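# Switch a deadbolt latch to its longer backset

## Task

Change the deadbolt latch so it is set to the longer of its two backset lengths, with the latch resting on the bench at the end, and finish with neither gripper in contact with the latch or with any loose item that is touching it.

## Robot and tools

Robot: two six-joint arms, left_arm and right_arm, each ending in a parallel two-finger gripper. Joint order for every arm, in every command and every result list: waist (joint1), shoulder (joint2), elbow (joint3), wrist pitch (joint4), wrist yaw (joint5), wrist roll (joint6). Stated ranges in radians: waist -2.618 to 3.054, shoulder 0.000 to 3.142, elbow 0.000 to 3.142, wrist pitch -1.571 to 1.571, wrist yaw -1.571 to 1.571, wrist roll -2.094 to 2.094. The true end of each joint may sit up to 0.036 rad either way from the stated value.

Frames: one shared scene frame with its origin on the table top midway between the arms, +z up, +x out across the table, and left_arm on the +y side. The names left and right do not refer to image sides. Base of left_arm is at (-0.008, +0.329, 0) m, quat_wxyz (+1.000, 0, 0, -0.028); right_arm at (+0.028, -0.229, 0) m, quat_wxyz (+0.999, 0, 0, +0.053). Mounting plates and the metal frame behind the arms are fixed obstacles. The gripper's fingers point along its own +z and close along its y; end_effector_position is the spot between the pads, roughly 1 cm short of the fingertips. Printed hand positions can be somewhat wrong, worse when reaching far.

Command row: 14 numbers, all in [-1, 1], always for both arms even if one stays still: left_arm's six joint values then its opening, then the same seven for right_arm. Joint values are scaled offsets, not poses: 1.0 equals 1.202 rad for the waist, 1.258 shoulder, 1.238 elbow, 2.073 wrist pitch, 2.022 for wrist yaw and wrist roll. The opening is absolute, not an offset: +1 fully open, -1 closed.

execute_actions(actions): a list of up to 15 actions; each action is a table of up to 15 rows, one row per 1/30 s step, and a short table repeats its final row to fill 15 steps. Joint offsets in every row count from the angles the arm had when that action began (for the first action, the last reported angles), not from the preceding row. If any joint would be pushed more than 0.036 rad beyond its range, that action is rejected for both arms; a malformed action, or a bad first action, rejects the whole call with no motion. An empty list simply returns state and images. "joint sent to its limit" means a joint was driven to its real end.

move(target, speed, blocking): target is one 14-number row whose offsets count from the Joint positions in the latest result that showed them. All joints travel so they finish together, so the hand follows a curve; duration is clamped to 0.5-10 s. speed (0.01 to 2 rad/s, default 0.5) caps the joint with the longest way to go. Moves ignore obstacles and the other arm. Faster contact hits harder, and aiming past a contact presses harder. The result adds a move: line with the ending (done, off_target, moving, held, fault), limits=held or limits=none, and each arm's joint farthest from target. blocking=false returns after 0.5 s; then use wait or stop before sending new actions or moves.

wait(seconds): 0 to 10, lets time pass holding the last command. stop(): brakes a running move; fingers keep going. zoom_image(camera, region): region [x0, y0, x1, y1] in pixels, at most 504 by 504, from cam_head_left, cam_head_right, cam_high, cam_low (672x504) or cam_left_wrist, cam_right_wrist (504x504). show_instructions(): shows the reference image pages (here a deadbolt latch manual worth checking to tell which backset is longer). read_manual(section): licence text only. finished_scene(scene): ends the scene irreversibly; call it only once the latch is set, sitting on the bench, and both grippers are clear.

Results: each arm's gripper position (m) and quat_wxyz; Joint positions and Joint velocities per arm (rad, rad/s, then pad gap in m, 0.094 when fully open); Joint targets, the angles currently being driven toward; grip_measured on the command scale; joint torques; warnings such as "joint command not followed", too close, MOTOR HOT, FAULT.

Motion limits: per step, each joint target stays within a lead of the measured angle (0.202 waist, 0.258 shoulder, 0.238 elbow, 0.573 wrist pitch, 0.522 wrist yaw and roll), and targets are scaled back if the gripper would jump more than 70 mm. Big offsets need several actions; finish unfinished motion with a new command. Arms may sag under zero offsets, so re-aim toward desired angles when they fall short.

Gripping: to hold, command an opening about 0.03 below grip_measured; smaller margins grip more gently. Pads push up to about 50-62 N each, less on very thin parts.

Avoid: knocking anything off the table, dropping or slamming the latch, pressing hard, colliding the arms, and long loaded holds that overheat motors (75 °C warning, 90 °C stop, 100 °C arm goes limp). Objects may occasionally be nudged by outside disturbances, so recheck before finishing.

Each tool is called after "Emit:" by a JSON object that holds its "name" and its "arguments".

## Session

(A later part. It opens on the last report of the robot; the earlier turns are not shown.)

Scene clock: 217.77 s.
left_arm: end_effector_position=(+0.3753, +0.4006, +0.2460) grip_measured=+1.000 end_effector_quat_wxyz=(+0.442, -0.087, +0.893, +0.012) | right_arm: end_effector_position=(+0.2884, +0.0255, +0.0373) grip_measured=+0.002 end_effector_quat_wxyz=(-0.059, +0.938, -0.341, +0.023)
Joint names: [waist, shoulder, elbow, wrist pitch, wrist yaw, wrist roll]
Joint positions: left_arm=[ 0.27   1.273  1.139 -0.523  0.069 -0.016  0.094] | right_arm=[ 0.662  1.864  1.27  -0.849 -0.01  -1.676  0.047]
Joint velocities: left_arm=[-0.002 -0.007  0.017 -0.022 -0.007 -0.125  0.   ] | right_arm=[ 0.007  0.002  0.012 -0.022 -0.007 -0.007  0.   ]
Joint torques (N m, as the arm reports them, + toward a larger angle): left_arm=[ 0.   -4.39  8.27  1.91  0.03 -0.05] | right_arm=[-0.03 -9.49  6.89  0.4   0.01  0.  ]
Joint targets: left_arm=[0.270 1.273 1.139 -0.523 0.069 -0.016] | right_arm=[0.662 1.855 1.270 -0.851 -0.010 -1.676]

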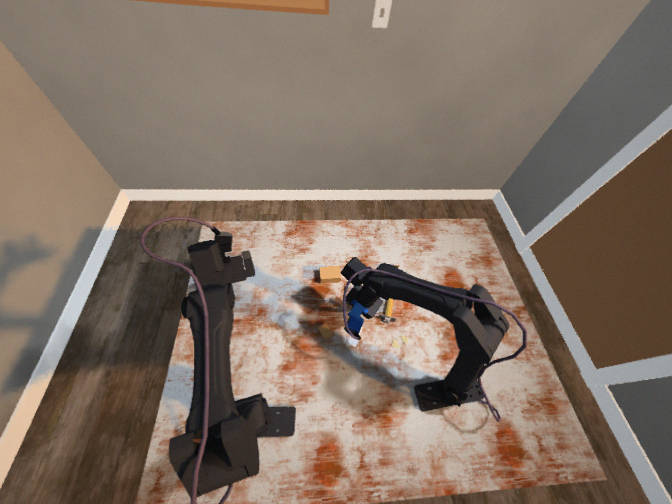

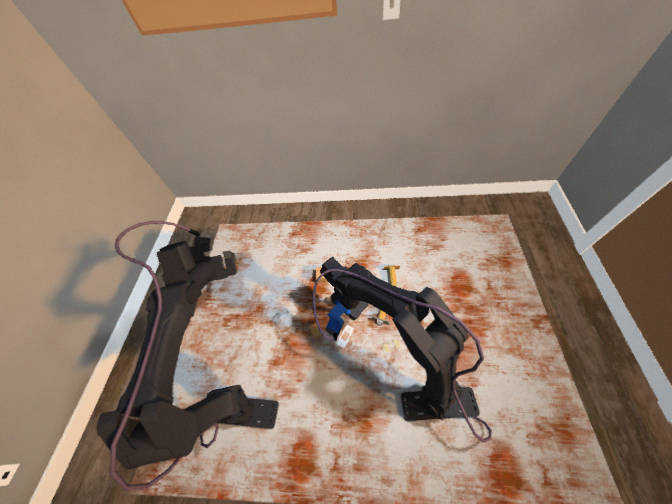

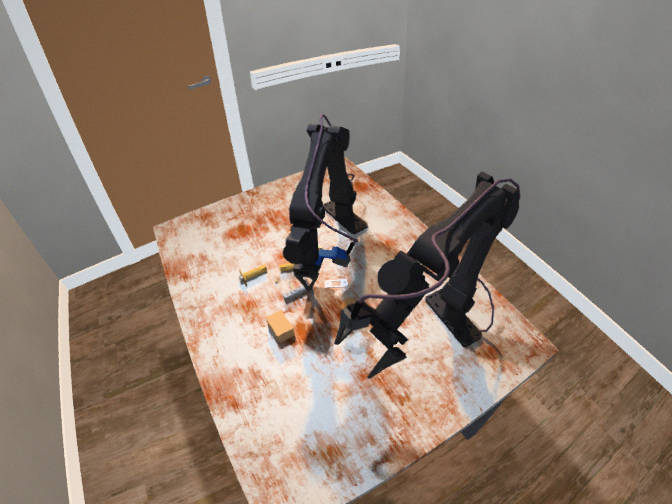

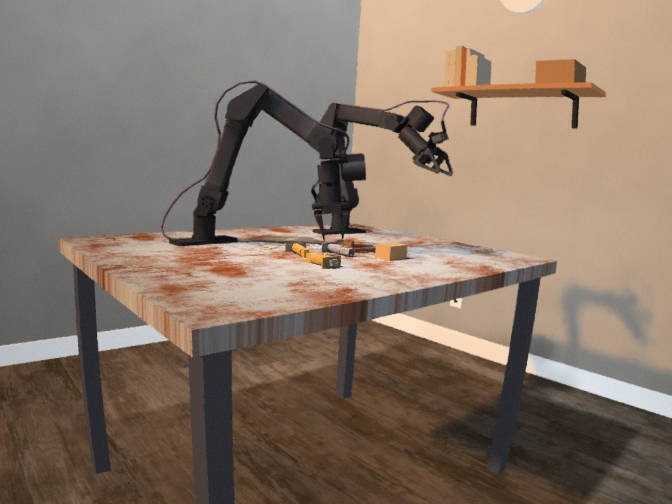

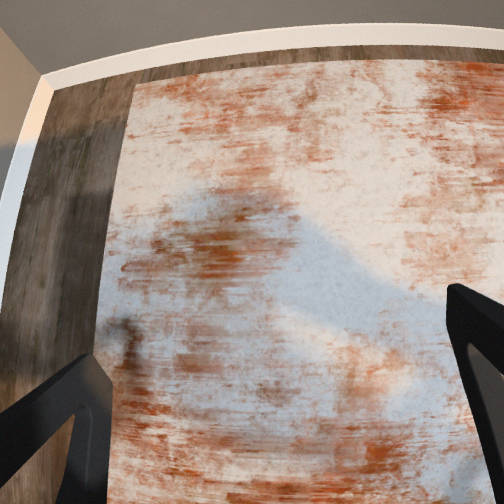

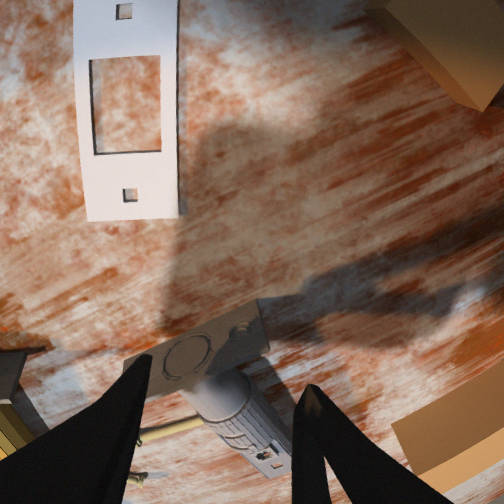

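Emit:
{"name": "execute_actions", "arguments": {"actions": [[[0,0,0,0,0,0,1,0,-0.03,0,0,0,0,0.8]],[[0,0,0,0,0,0,1,0.04,0,0,0,0,-0.2,0.8]],[[0,0,0,0,0,0,1,0,0,0,0,0,0,0.8]]]}}

Scene clock: 243.97 s.
left_arm: end_effector_position=(+0.3753, +0.4006, +0.2460) grip_measured=+1.000 end_effector_quat_wxyz=(+0.442, -0.087, +0.893, +0.012) | right_arm: end_effector_position=(+0.2783, +0.0385, +0.0449) grip_measured=+0.798 end_effector_quat_wxyz=(-0.064, +0.988, -0.136, +0.041)
Joint names: [waist, shoulder, elbow, wrist pitch, wrist yaw, wrist roll]
Joint positions: left_arm=[ 0.27   1.273  1.139 -0.523  0.069 -0.016  0.094] | right_arm=[ 0.707  1.843  1.27  -0.847 -0.008 -2.055  0.084]
Joint velocities: left_arm=[-0.002  0.002  0.007 -0.037 -0.022  0.007  0.   ] | right_arm=[ 0.002 -0.007  0.002 -0.051  0.007 -0.066  0.001]
Joint torques (N m, as the arm reports them, + toward a larger angle): left_arm=[-0.02 -4.37  8.33  1.92  0.01 -0.04] | right_arm=[-0.14 -8.39  7.07  0.45  0.01  0.01]
Joint targets: left_arm=[0.270 1.273 1.139 -0.523 0.069 -0.016] | right_arm=[0.707 1.843 1.270 -0.847 -0.008 -2.054]
joint sent to its limit (right arm) — the command would take the wrist roll past its lower limit, so that joint was sent only as far as its limit.

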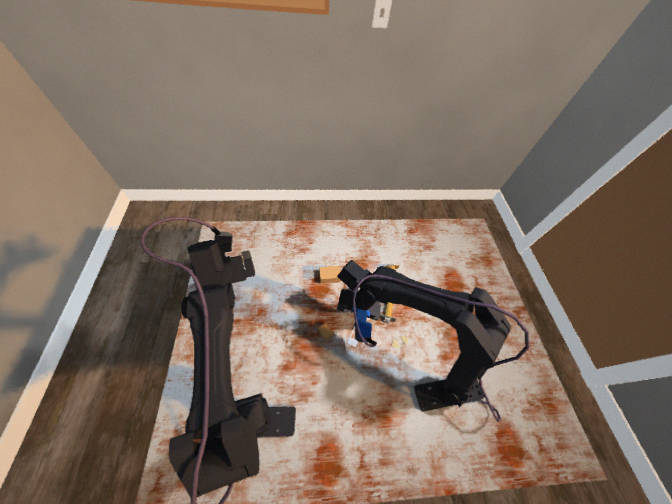

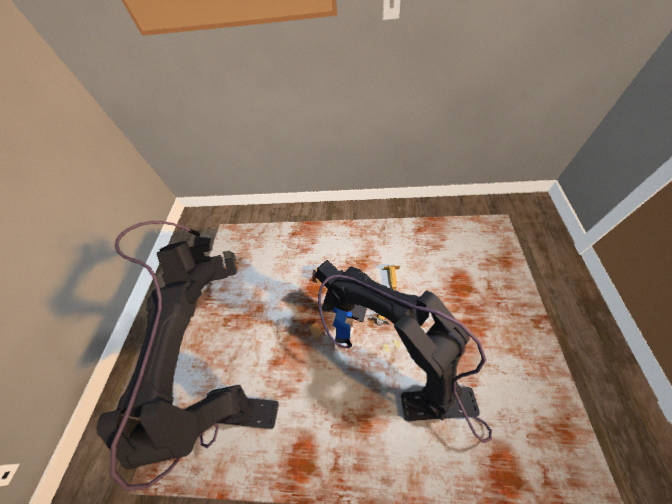

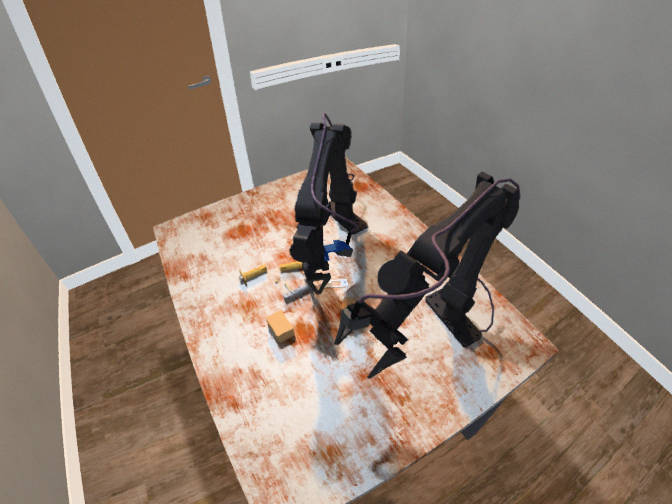

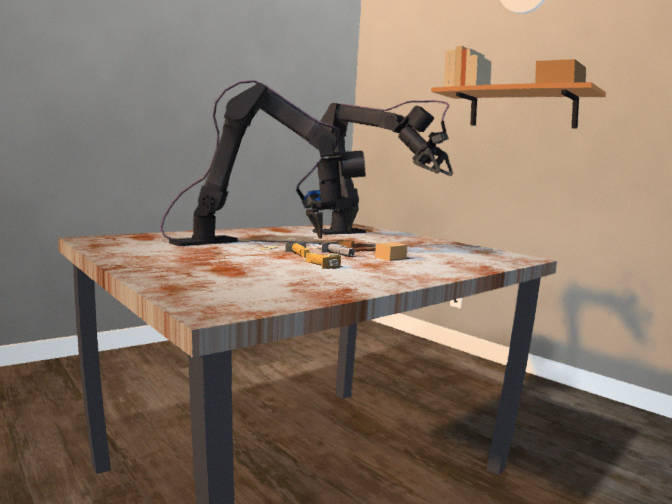

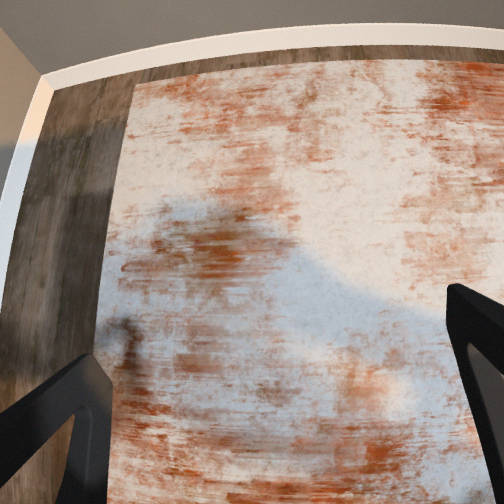

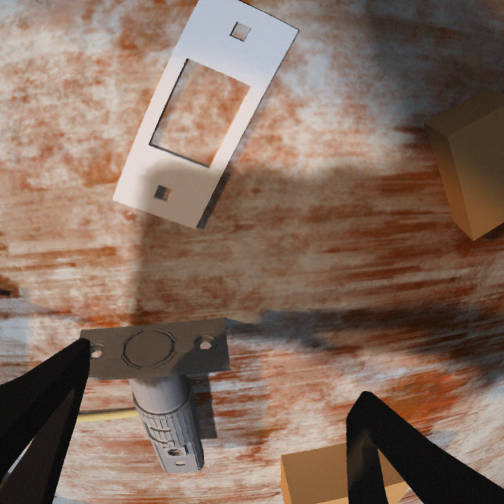

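Emit:
{"name": "execute_actions", "arguments": {"actions": [[[0,0,0,0,0,0,1,0,-0.091,-0.135,0.016,0,0,0.8]],[[0,0,0,0,0,0,1,0,0,0,0,0,0,0.8]]]}}

Scene clock: 260.10 s.
left_arm: end_effector_position=(+0.3753, +0.4006, +0.2460) grip_measured=+1.000 end_effector_quat_wxyz=(+0.442, -0.087, +0.893, +0.012) | right_arm: end_effector_position=(+0.2557, +0.0146, +0.0394) grip_measured=+0.798 end_effector_quat_wxyz=(-0.059, +0.988, -0.136, +0.037)
Joint names: [waist, shoulder, elbow, wrist pitch, wrist yaw, wrist roll]
Joint positions: left_arm=[ 0.27   1.273  1.139 -0.523  0.069 -0.016  0.094] | right_arm=[ 0.707  1.742  1.124 -0.814 -0.008 -2.055  0.084]
Joint velocities: left_arm=[-0.002  0.002 -0.007  0.066 -0.081 -0.066  0.   ] | right_arm=[ 0.022  0.002  0.007 -0.051  0.095  0.022  0.001]
Joint torques (N m, as the arm reports them, + toward a larger angle): left_arm=[-0.05 -4.33  8.32  1.9   0.02 -0.03] | right_arm=[-0.04 -7.7   6.93  0.43 -0.01  0.01]
Joint targets: left_arm=[0.270 1.273 1.139 -0.523 0.069 -0.016] | right_arm=[0.707 1.742 1.124 -0.814 -0.008 -2.055]

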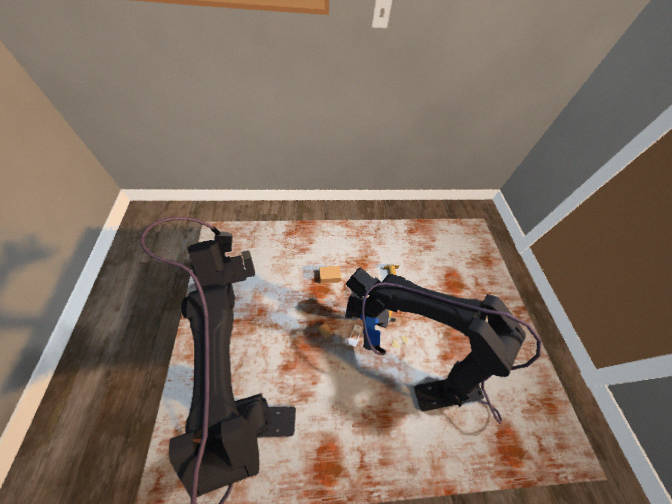

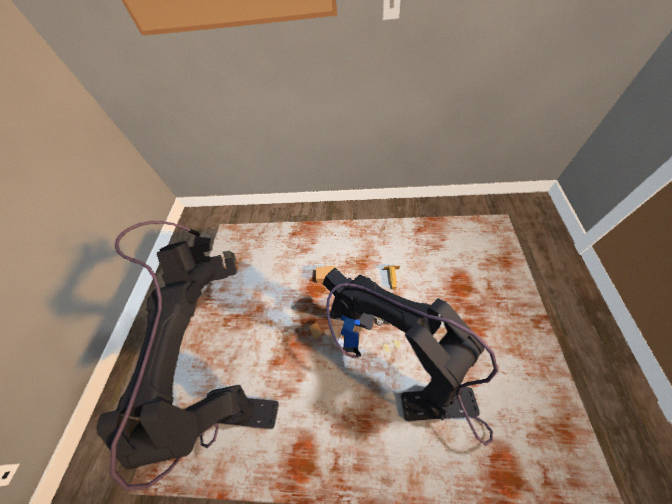

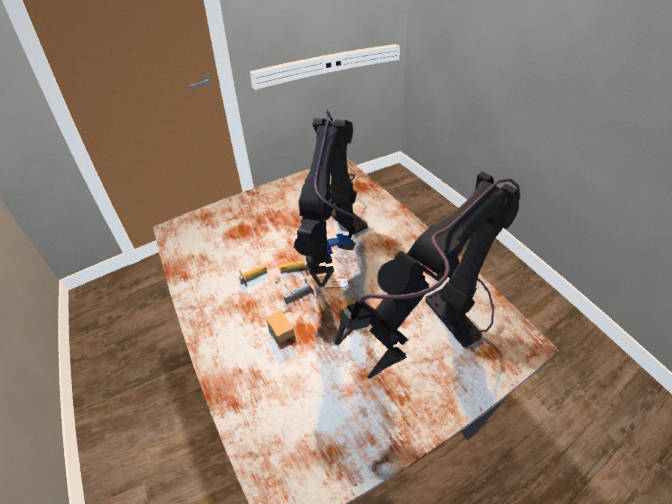

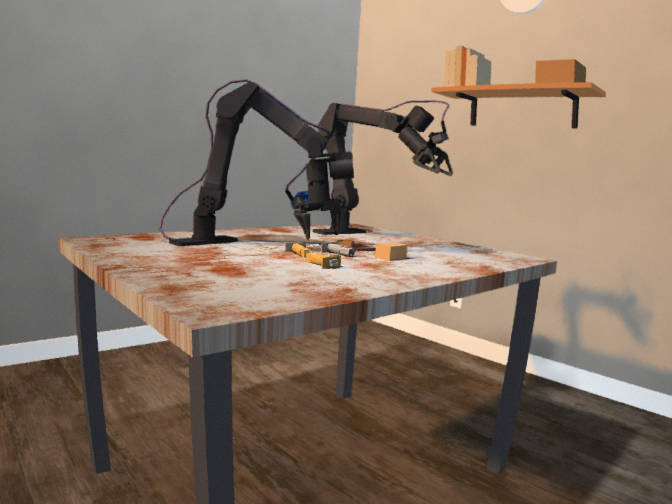

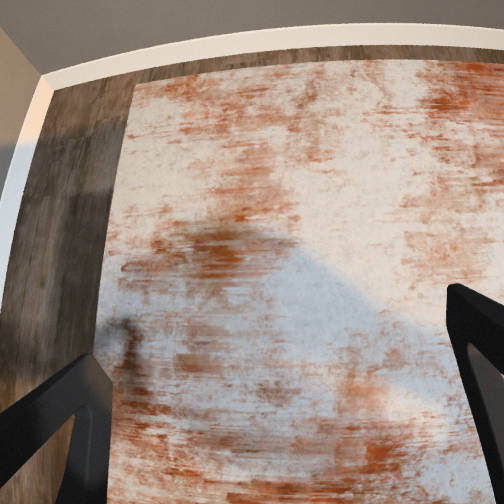

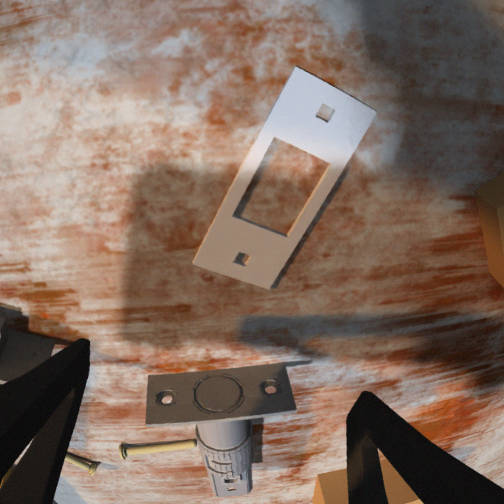

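Emit:
{"name": "execute_actions", "arguments": {"actions": [[[0,0,0,0,0,0,1,0,0.025,-0.055,0.035,0,0,0.8]],[[0,0,0,0,0,0,1,0,0,0,0,0,0,0.8]]]}}

Scene clock: 272.50 s.
left_arm: end_effector_position=(+0.3753, +0.4006, +0.2460) grip_measured=+1.000 end_effector_quat_wxyz=(+0.442, -0.087, +0.893, +0.012) | right_arm: end_effector_position=(+0.2558, +0.0147, +0.0242) grip_measured=+0.798 end_effector_quat_wxyz=(-0.062, +0.988, -0.136, +0.039)
Joint names: [waist, shoulder, elbow, wrist pitch, wrist yaw, wrist roll]
Joint positions: left_arm=[ 0.27   1.273  1.139 -0.523  0.069 -0.016  0.094] | right_arm=[ 0.707  1.76   1.078 -0.743 -0.008 -2.055  0.084]
Joint velocities: left_arm=[-0.002 -0.012 -0.002 -0.022 -0.007 -0.022  0.   ] | right_arm=[ 0.012 -0.012  0.002  0.022 -0.037  0.037  0.001]
Joint torques (N m, as the arm reports them, + toward a larger angle): left_arm=[-0.01 -4.41  8.29  1.9   0.01 -0.04] | right_arm=[ 0.03 -7.91  6.71  0.44 -0.02  0.02]
Joint targets: left_arm=[0.270 1.273 1.139 -0.523 0.069 -0.016] | right_arm=[0.707 1.760 1.078 -0.743 -0.008 -2.055]

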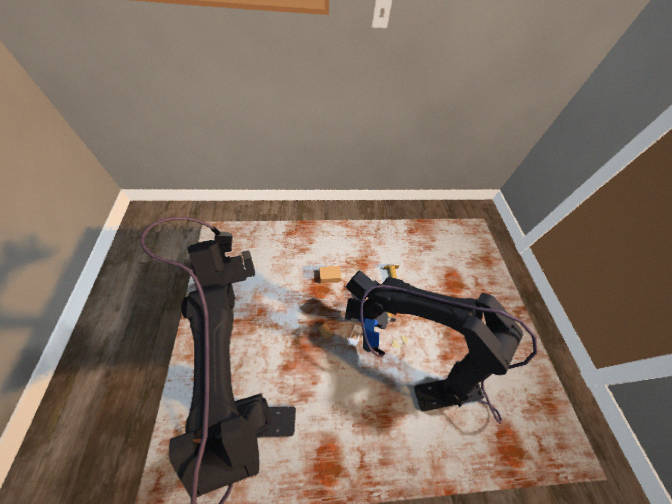

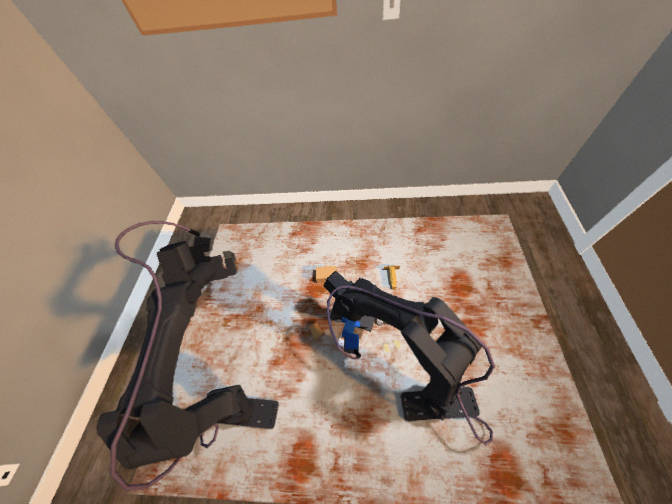

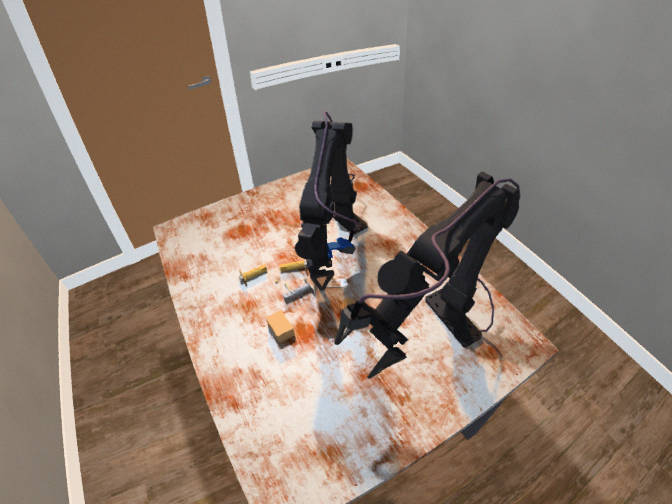

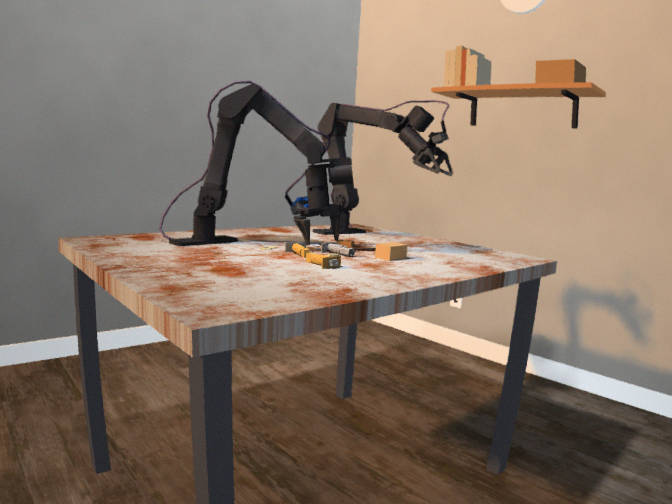

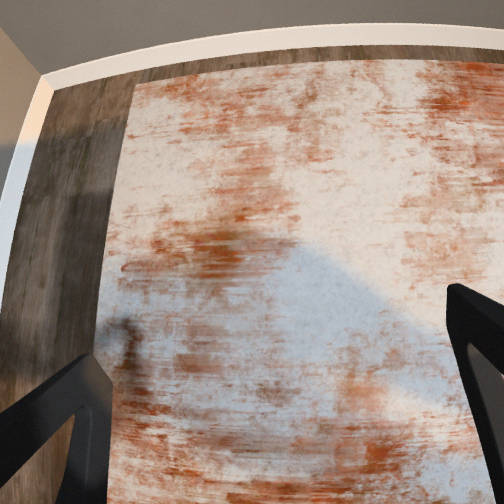

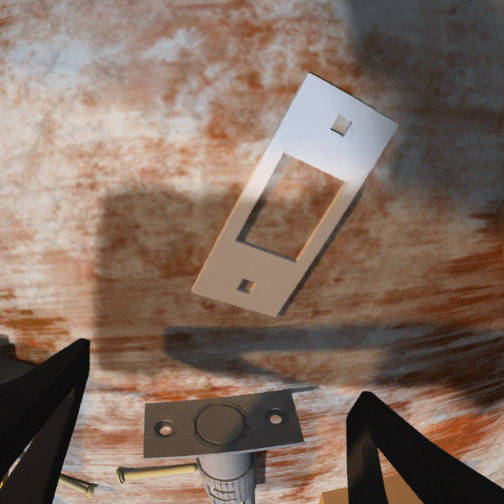

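Emit:
{"name": "execute_actions", "arguments": {"actions": [[[0,0,0,0,0,0,1,0,0.022,-0.0,0,0,0,0.8]],[[0,0,0,0,0,0,1,0,0,0,0,0,0,0.35]],[[0,0,0,0,0,0,1,0,0,0,0,0,0,0.12]]]}}

Scene clock: 277.63 s.
left_arm: end_effector_position=(+0.3753, +0.4006, +0.2460) grip_measured=+1.000 end_effector_quat_wxyz=(+0.442, -0.087, +0.893, +0.012) | right_arm: end_effector_position=(+0.2561, +0.0150, +0.0243) grip_measured=+0.122 end_effector_quat_wxyz=(-0.062, +0.988, -0.136, +0.040)
Joint names: [waist, shoulder, elbow, wrist pitch, wrist yaw, wrist roll]
Joint positions: left_arm=[ 0.27   1.273  1.139 -0.523  0.069 -0.016  0.094] | right_arm=[ 0.707  1.76   1.078 -0.741 -0.008 -2.055  0.053]
Joint velocities: left_arm=[-0.007 -0.017  0.002 -0.007 -0.037 -0.051  0.   ] | right_arm=[-0.002 -0.012 -0.002  0.007  0.007  0.007 -0.001]
Joint torques (N m, as the arm reports them, + toward a larger angle): left_arm=[ 0.03 -4.39  8.28  1.91  0.   -0.05] | right_arm=[ 0.   -7.74  6.6   0.43  0.03 -0.01]
Joint targets: left_arm=[0.270 1.273 1.139 -0.523 0.069 -0.016] | right_arm=[0.707 1.760 1.078 -0.741 -0.008 -2.055]

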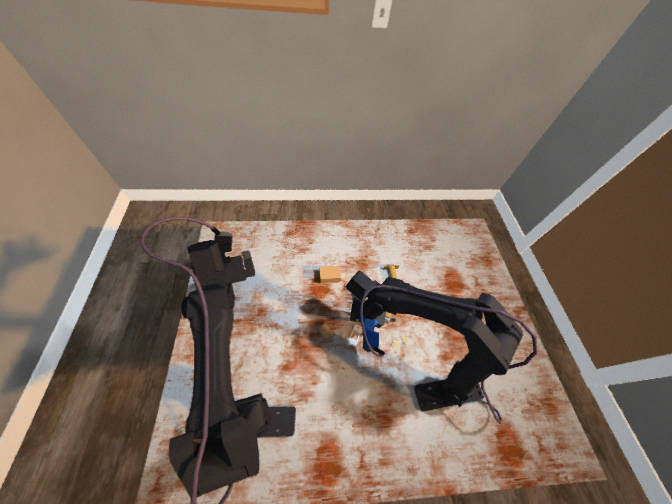

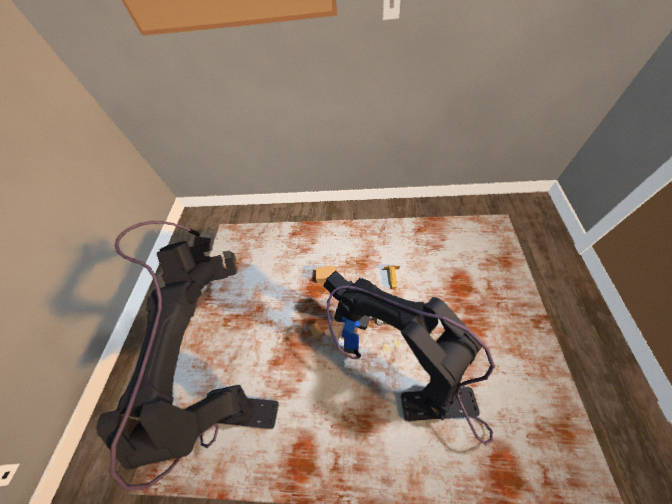

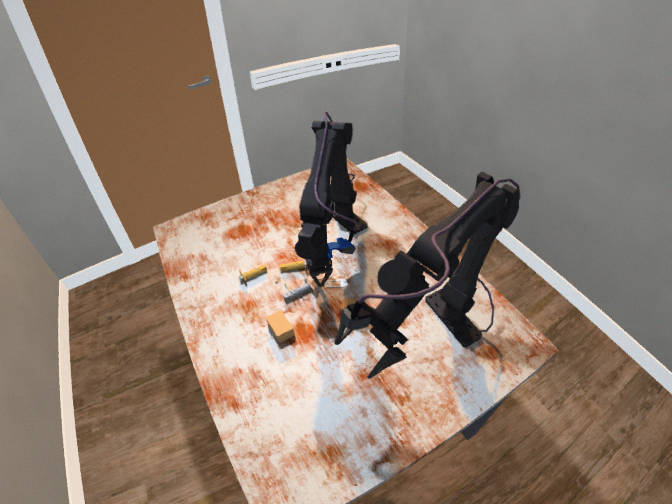

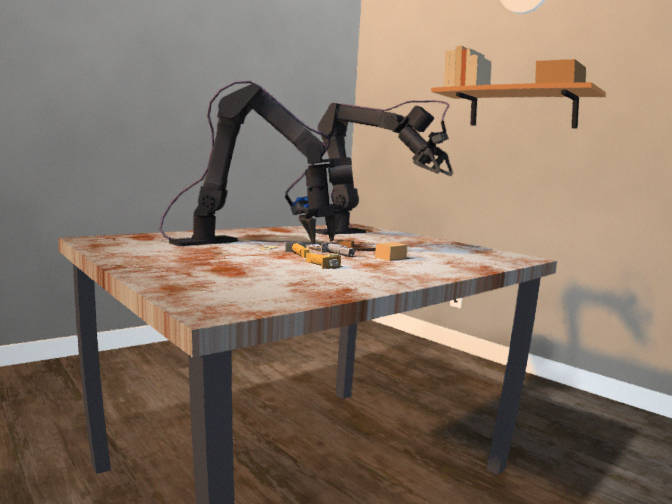

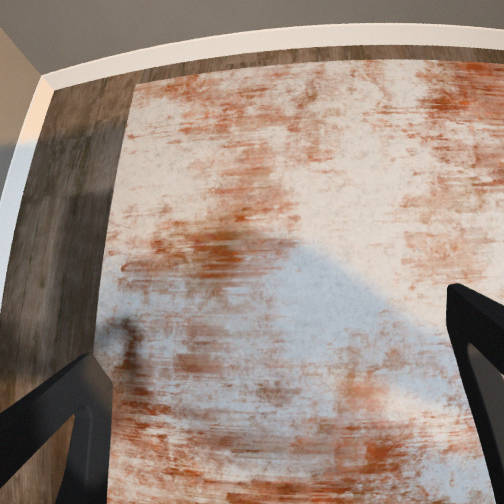

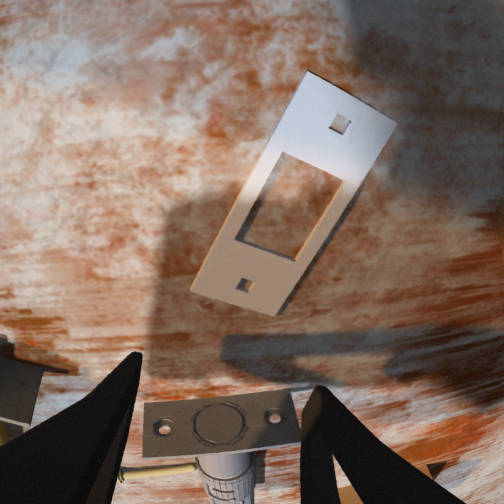

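Emit:
{"name": "execute_actions", "arguments": {"actions": [[[0,0,0,0,0,0,1,0,0.035,-0.0,0,0,0,0.2]],[[0,0,0,0,0,0,1,0,0.015,0,0,0,0,0.05]],[[0,0,0,0,0,0,1,0,0,0,0,0,0,-0.1]]]}}

Scene clock: 286.73 s.
left_arm: end_effector_position=(+0.3753, +0.4006, +0.2460) grip_measured=+1.000 end_effector_quat_wxyz=(+0.442, -0.087, +0.893, +0.012) | right_arm: end_effector_position=(+0.2547, +0.0135, +0.0153) grip_measured=-0.098 end_effector_quat_wxyz=(-0.052, +0.989, -0.136, +0.032)
Joint names: [waist, shoulder, elbow, wrist pitch, wrist yaw, wrist roll]
Joint positions: left_arm=[ 0.27   1.273  1.139 -0.523  0.069 -0.016  0.094] | right_arm=[ 0.707  1.789  1.078 -0.738 -0.008 -2.055  0.042]
Joint velocities: left_arm=[-0.012  0.012 -0.017  0.007  0.022 -0.081  0.   ] | right_arm=[-0.027 -0.002  0.002 -0.007 -0.051 -0.022  0.   ]
Joint torques (N m, as the arm reports them, + toward a larger angle): left_arm=[-0.01 -4.37  8.32  1.9   0.01 -0.04] | right_arm=[-0.12 -7.94  6.7   0.38  0.04  0.01]
Joint targets: left_arm=[0.270 1.273 1.139 -0.523 0.069 -0.016] | right_arm=[0.707 1.789 1.078 -0.738 -0.008 -2.055]

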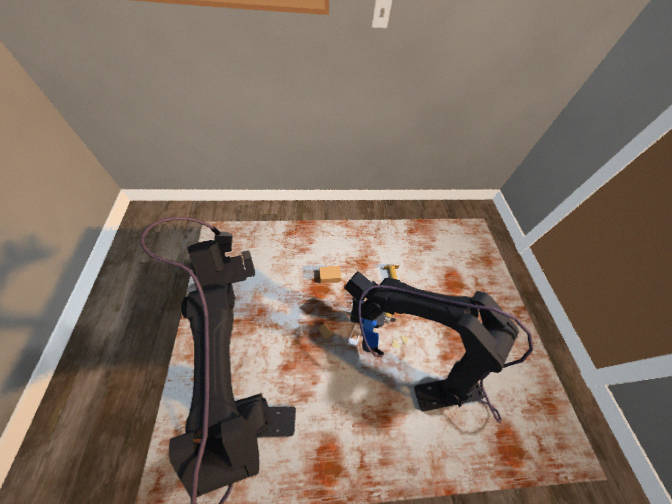

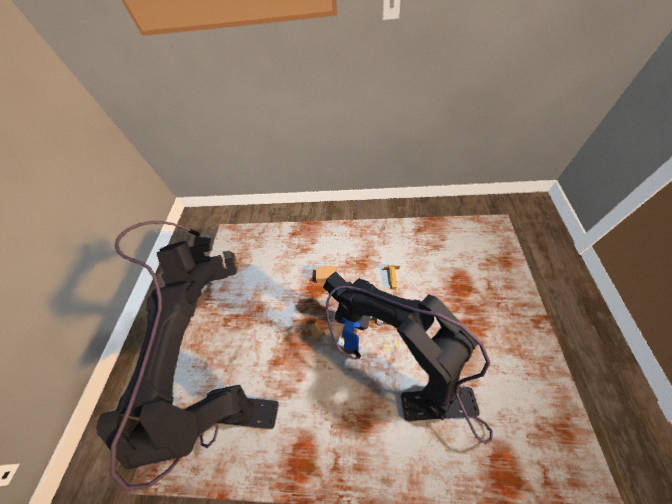

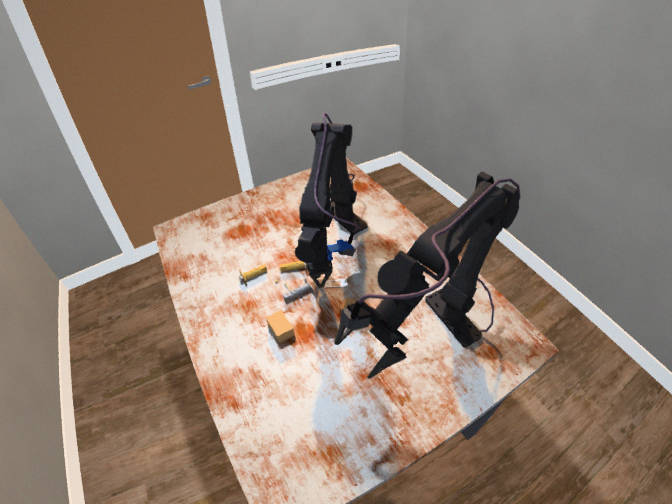

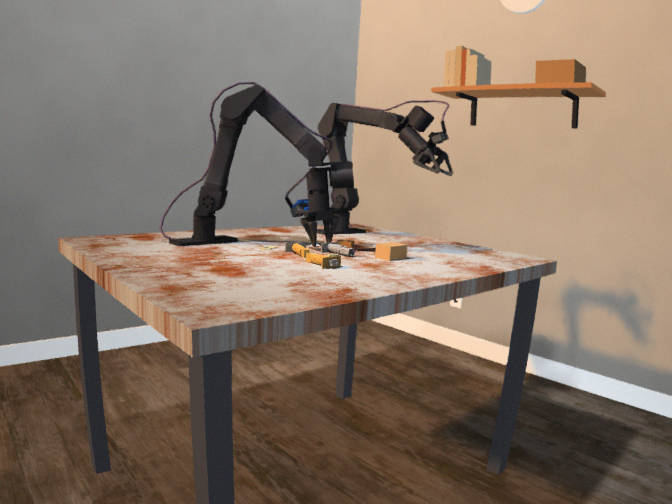

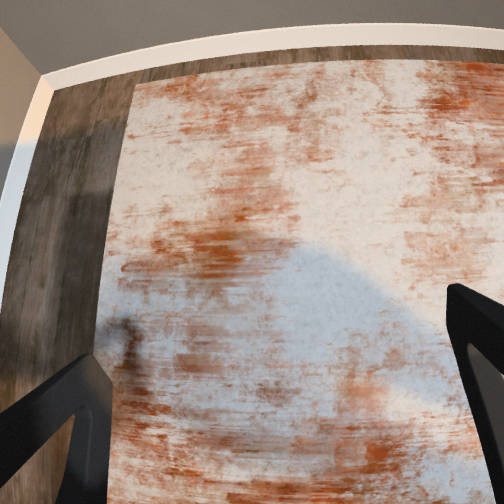

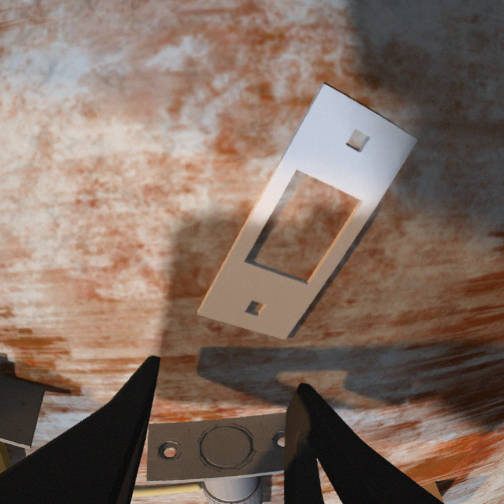

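Emit:
{"name": "execute_actions", "arguments": {"actions": [[[0,0,0,0,0,0,1,0,0,0,0,0,0,0.55]],[[0,0,0,0,0,0,1,-0.038,0.012,0.035,-0.01,0,0,0.55]],[[0,0,0,0,0,0,1,0,0,0,0,0,0,0.55]]]}}

Scene clock: 295.80 s.
left_arm: end_effector_position=(+0.3753, +0.4006, +0.2460) grip_measured=+1.000 end_effector_quat_wxyz=(+0.442, -0.087, +0.893, +0.012) | right_arm: end_effector_position=(+0.2683, +0.0078, +0.0193) grip_measured=+0.548 end_effector_quat_wxyz=(-0.057, +0.985, -0.156, +0.038)
Joint names: [waist, shoulder, elbow, wrist pitch, wrist yaw, wrist roll]
Joint positions: left_arm=[ 0.27   1.273  1.139 -0.523  0.069 -0.016  0.094] | right_arm=[ 0.666  1.789  1.094 -0.738 -0.008 -2.055  0.073]
Joint velocities: left_arm=[-0.012 -0.017 -0.017  0.037  0.007  0.007  0.   ] | right_arm=[ 0.012 -0.002  0.007 -0.022  0.007  0.037  0.   ]
Joint torques (N m, as the arm reports them, + toward a larger angle): left_arm=[-0.03 -4.4   8.28  1.92  0.02 -0.04] | right_arm=[ 0.02 -7.96  6.71  0.41 -0.01  0.01]
Joint targets: left_arm=[0.270 1.273 1.139 -0.523 0.069 -0.016] | right_arm=[0.666 1.789 1.094 -0.739 -0.008 -2.055]

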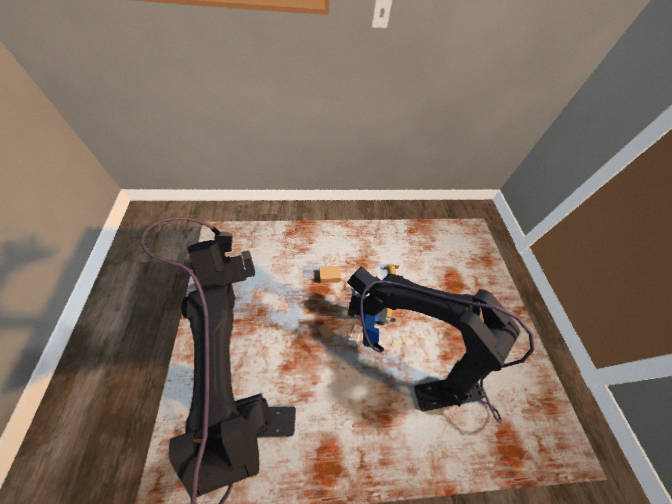

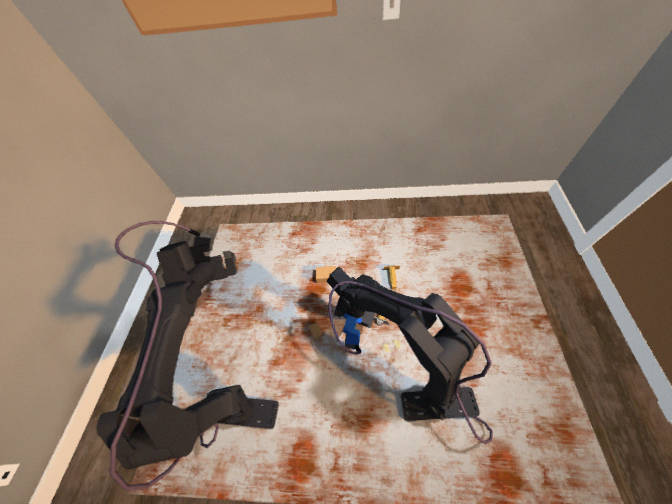

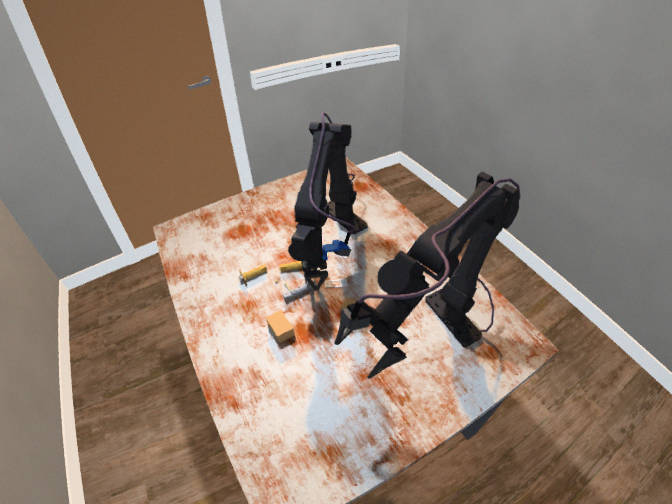

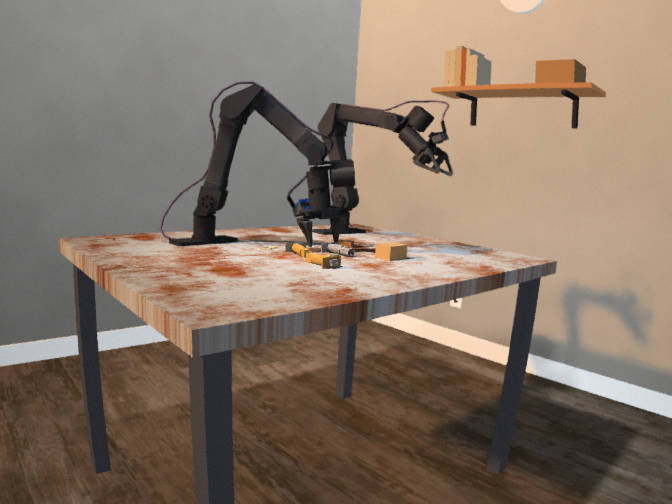

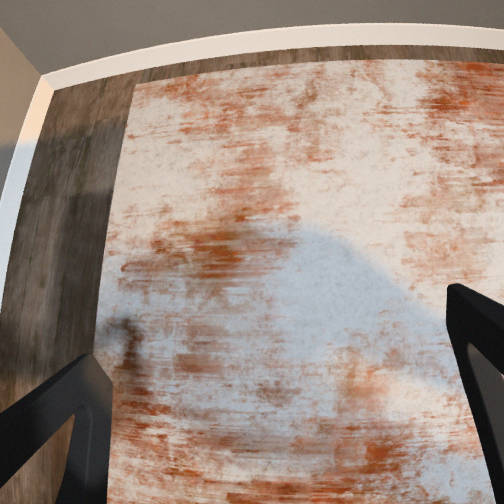

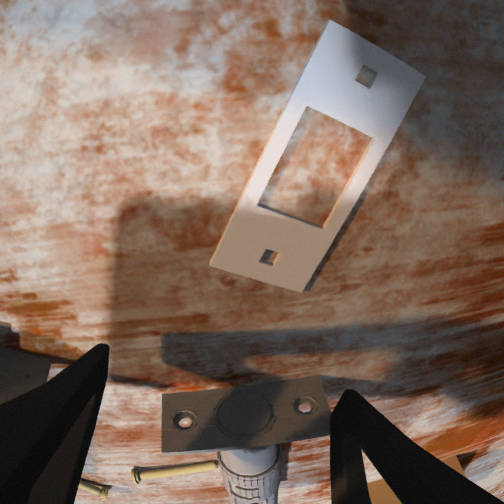

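Close slowly.

Emit:
{"name": "execute_actions", "arguments": {"actions": [[[0,0,0,0,0,0,1,0,0.015,0,0,0,0,0.35]],[[0,0,0,0,0,0,1,0,0,0,0,0,0,0.2]],[[0,0,0,0,0,0,1,0,0,0,0,0,0,0.08]]]}}

Scene clock: 302.77 s.
left_arm: end_effector_position=(+0.3753, +0.4006, +0.2460) grip_measured=+1.000 end_effector_quat_wxyz=(+0.442, -0.087, +0.893, +0.012) | right_arm: end_effector_position=(+0.2685, +0.0080, +0.0193) grip_measured=+0.082 end_effector_quat_wxyz=(-0.058, +0.985, -0.156, +0.038)
Joint names: [waist, shoulder, elbow, wrist pitch, wrist yaw, wrist roll]
Joint positions: left_arm=[ 0.27   1.273  1.139 -0.523  0.069 -0.016  0.094] | right_arm=[ 0.666  1.789  1.094 -0.737 -0.008 -2.055  0.051]
Joint velocities: left_arm=[-0.012 -0.027 -0.002 -0.037  0.022  0.022  0.   ] | right_arm=[-0.017  0.002 -0.002  0.037 -0.066 -0.051 -0.   ]
Joint torques (N m, as the arm reports them, + toward a larger angle): left_arm=[ 0.01 -4.37  8.29  1.91  0.   -0.05] | right_arm=[ 0.   -7.88  6.81  0.47  0.01  0.  ]
Joint targets: left_arm=[0.270 1.273 1.139 -0.523 0.069 -0.016] | right_arm=[0.666 1.789 1.094 -0.738 -0.008 -2.055]

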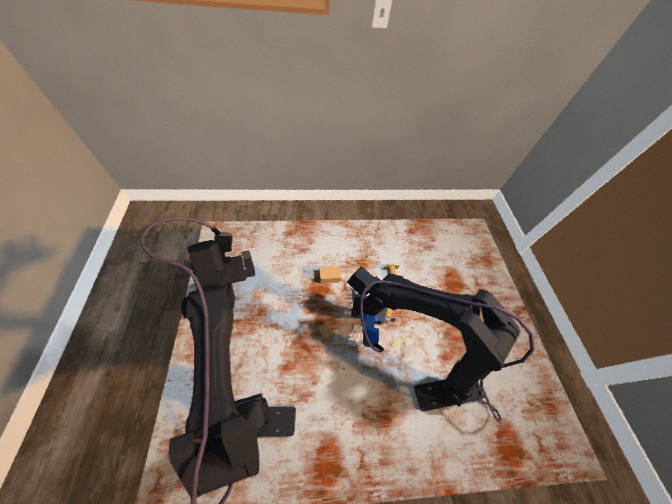

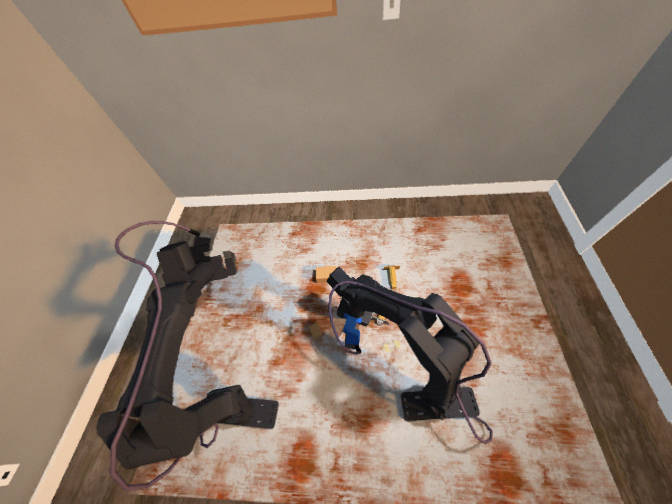

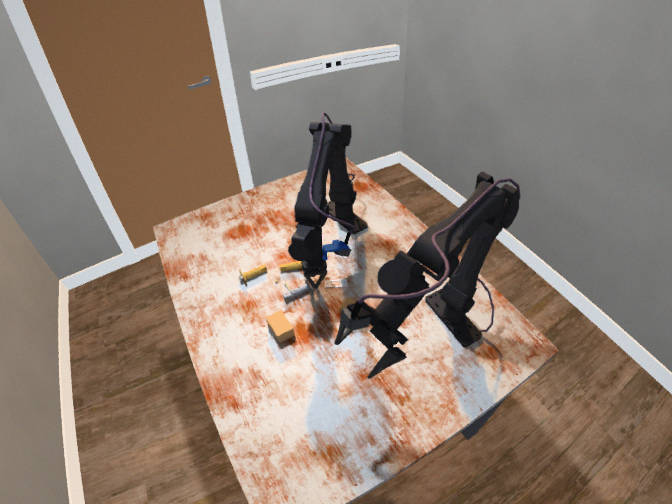

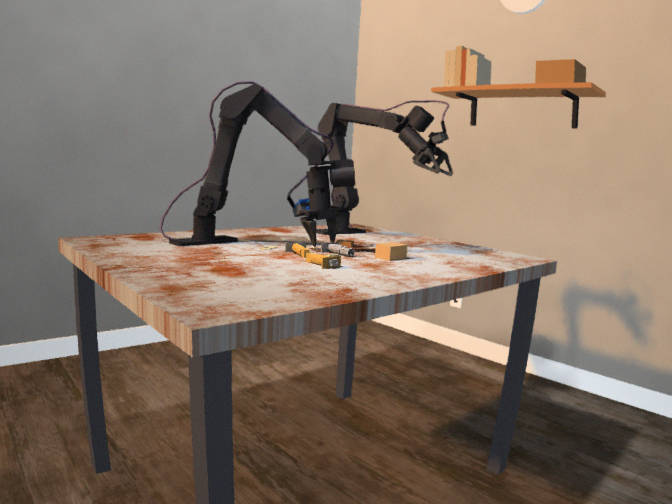

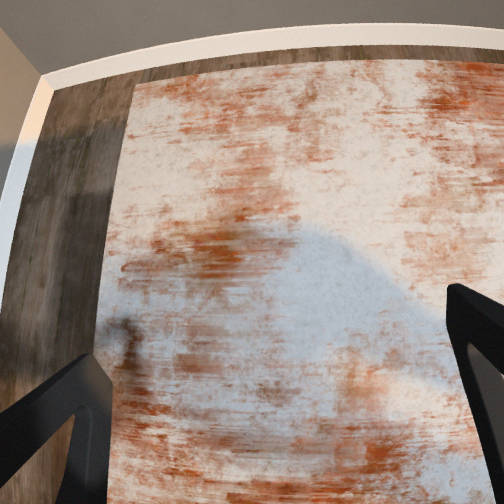

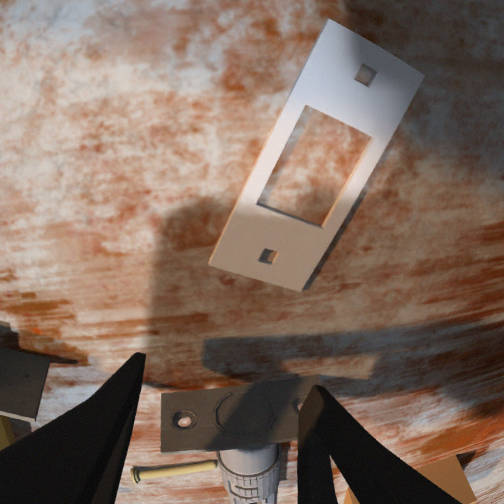

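Emit:
{"name": "zoom_image", "arguments": {"camera": "cam_low", "region": [270,200,390,280]}}

Emit:
{"name": "zoom_image", "arguments": {"camera": "cam_high", "region": [270,250,370,320]}}

Region (270, 200, 390, 280) of cam_low's 672x504 image, scaled by 4.200, with more detail than that image has.

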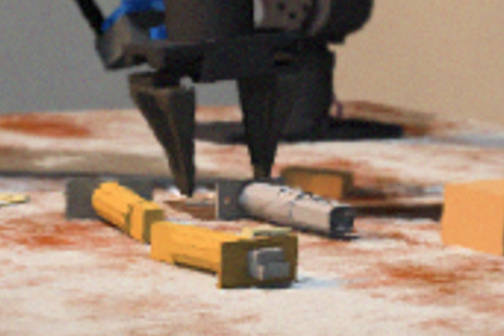

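Region (270, 250, 370, 320) of cam_high's 672x504 image, scaled by 5.040, with more detail than that image has; it fills the top 353 rows of this view, and the rest is white.

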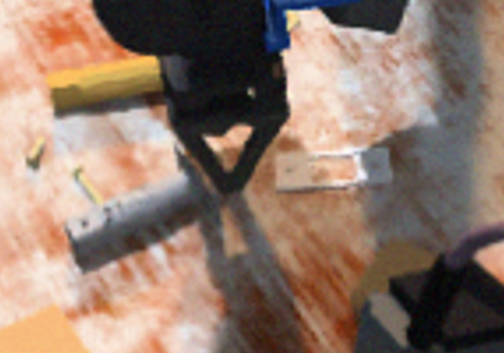

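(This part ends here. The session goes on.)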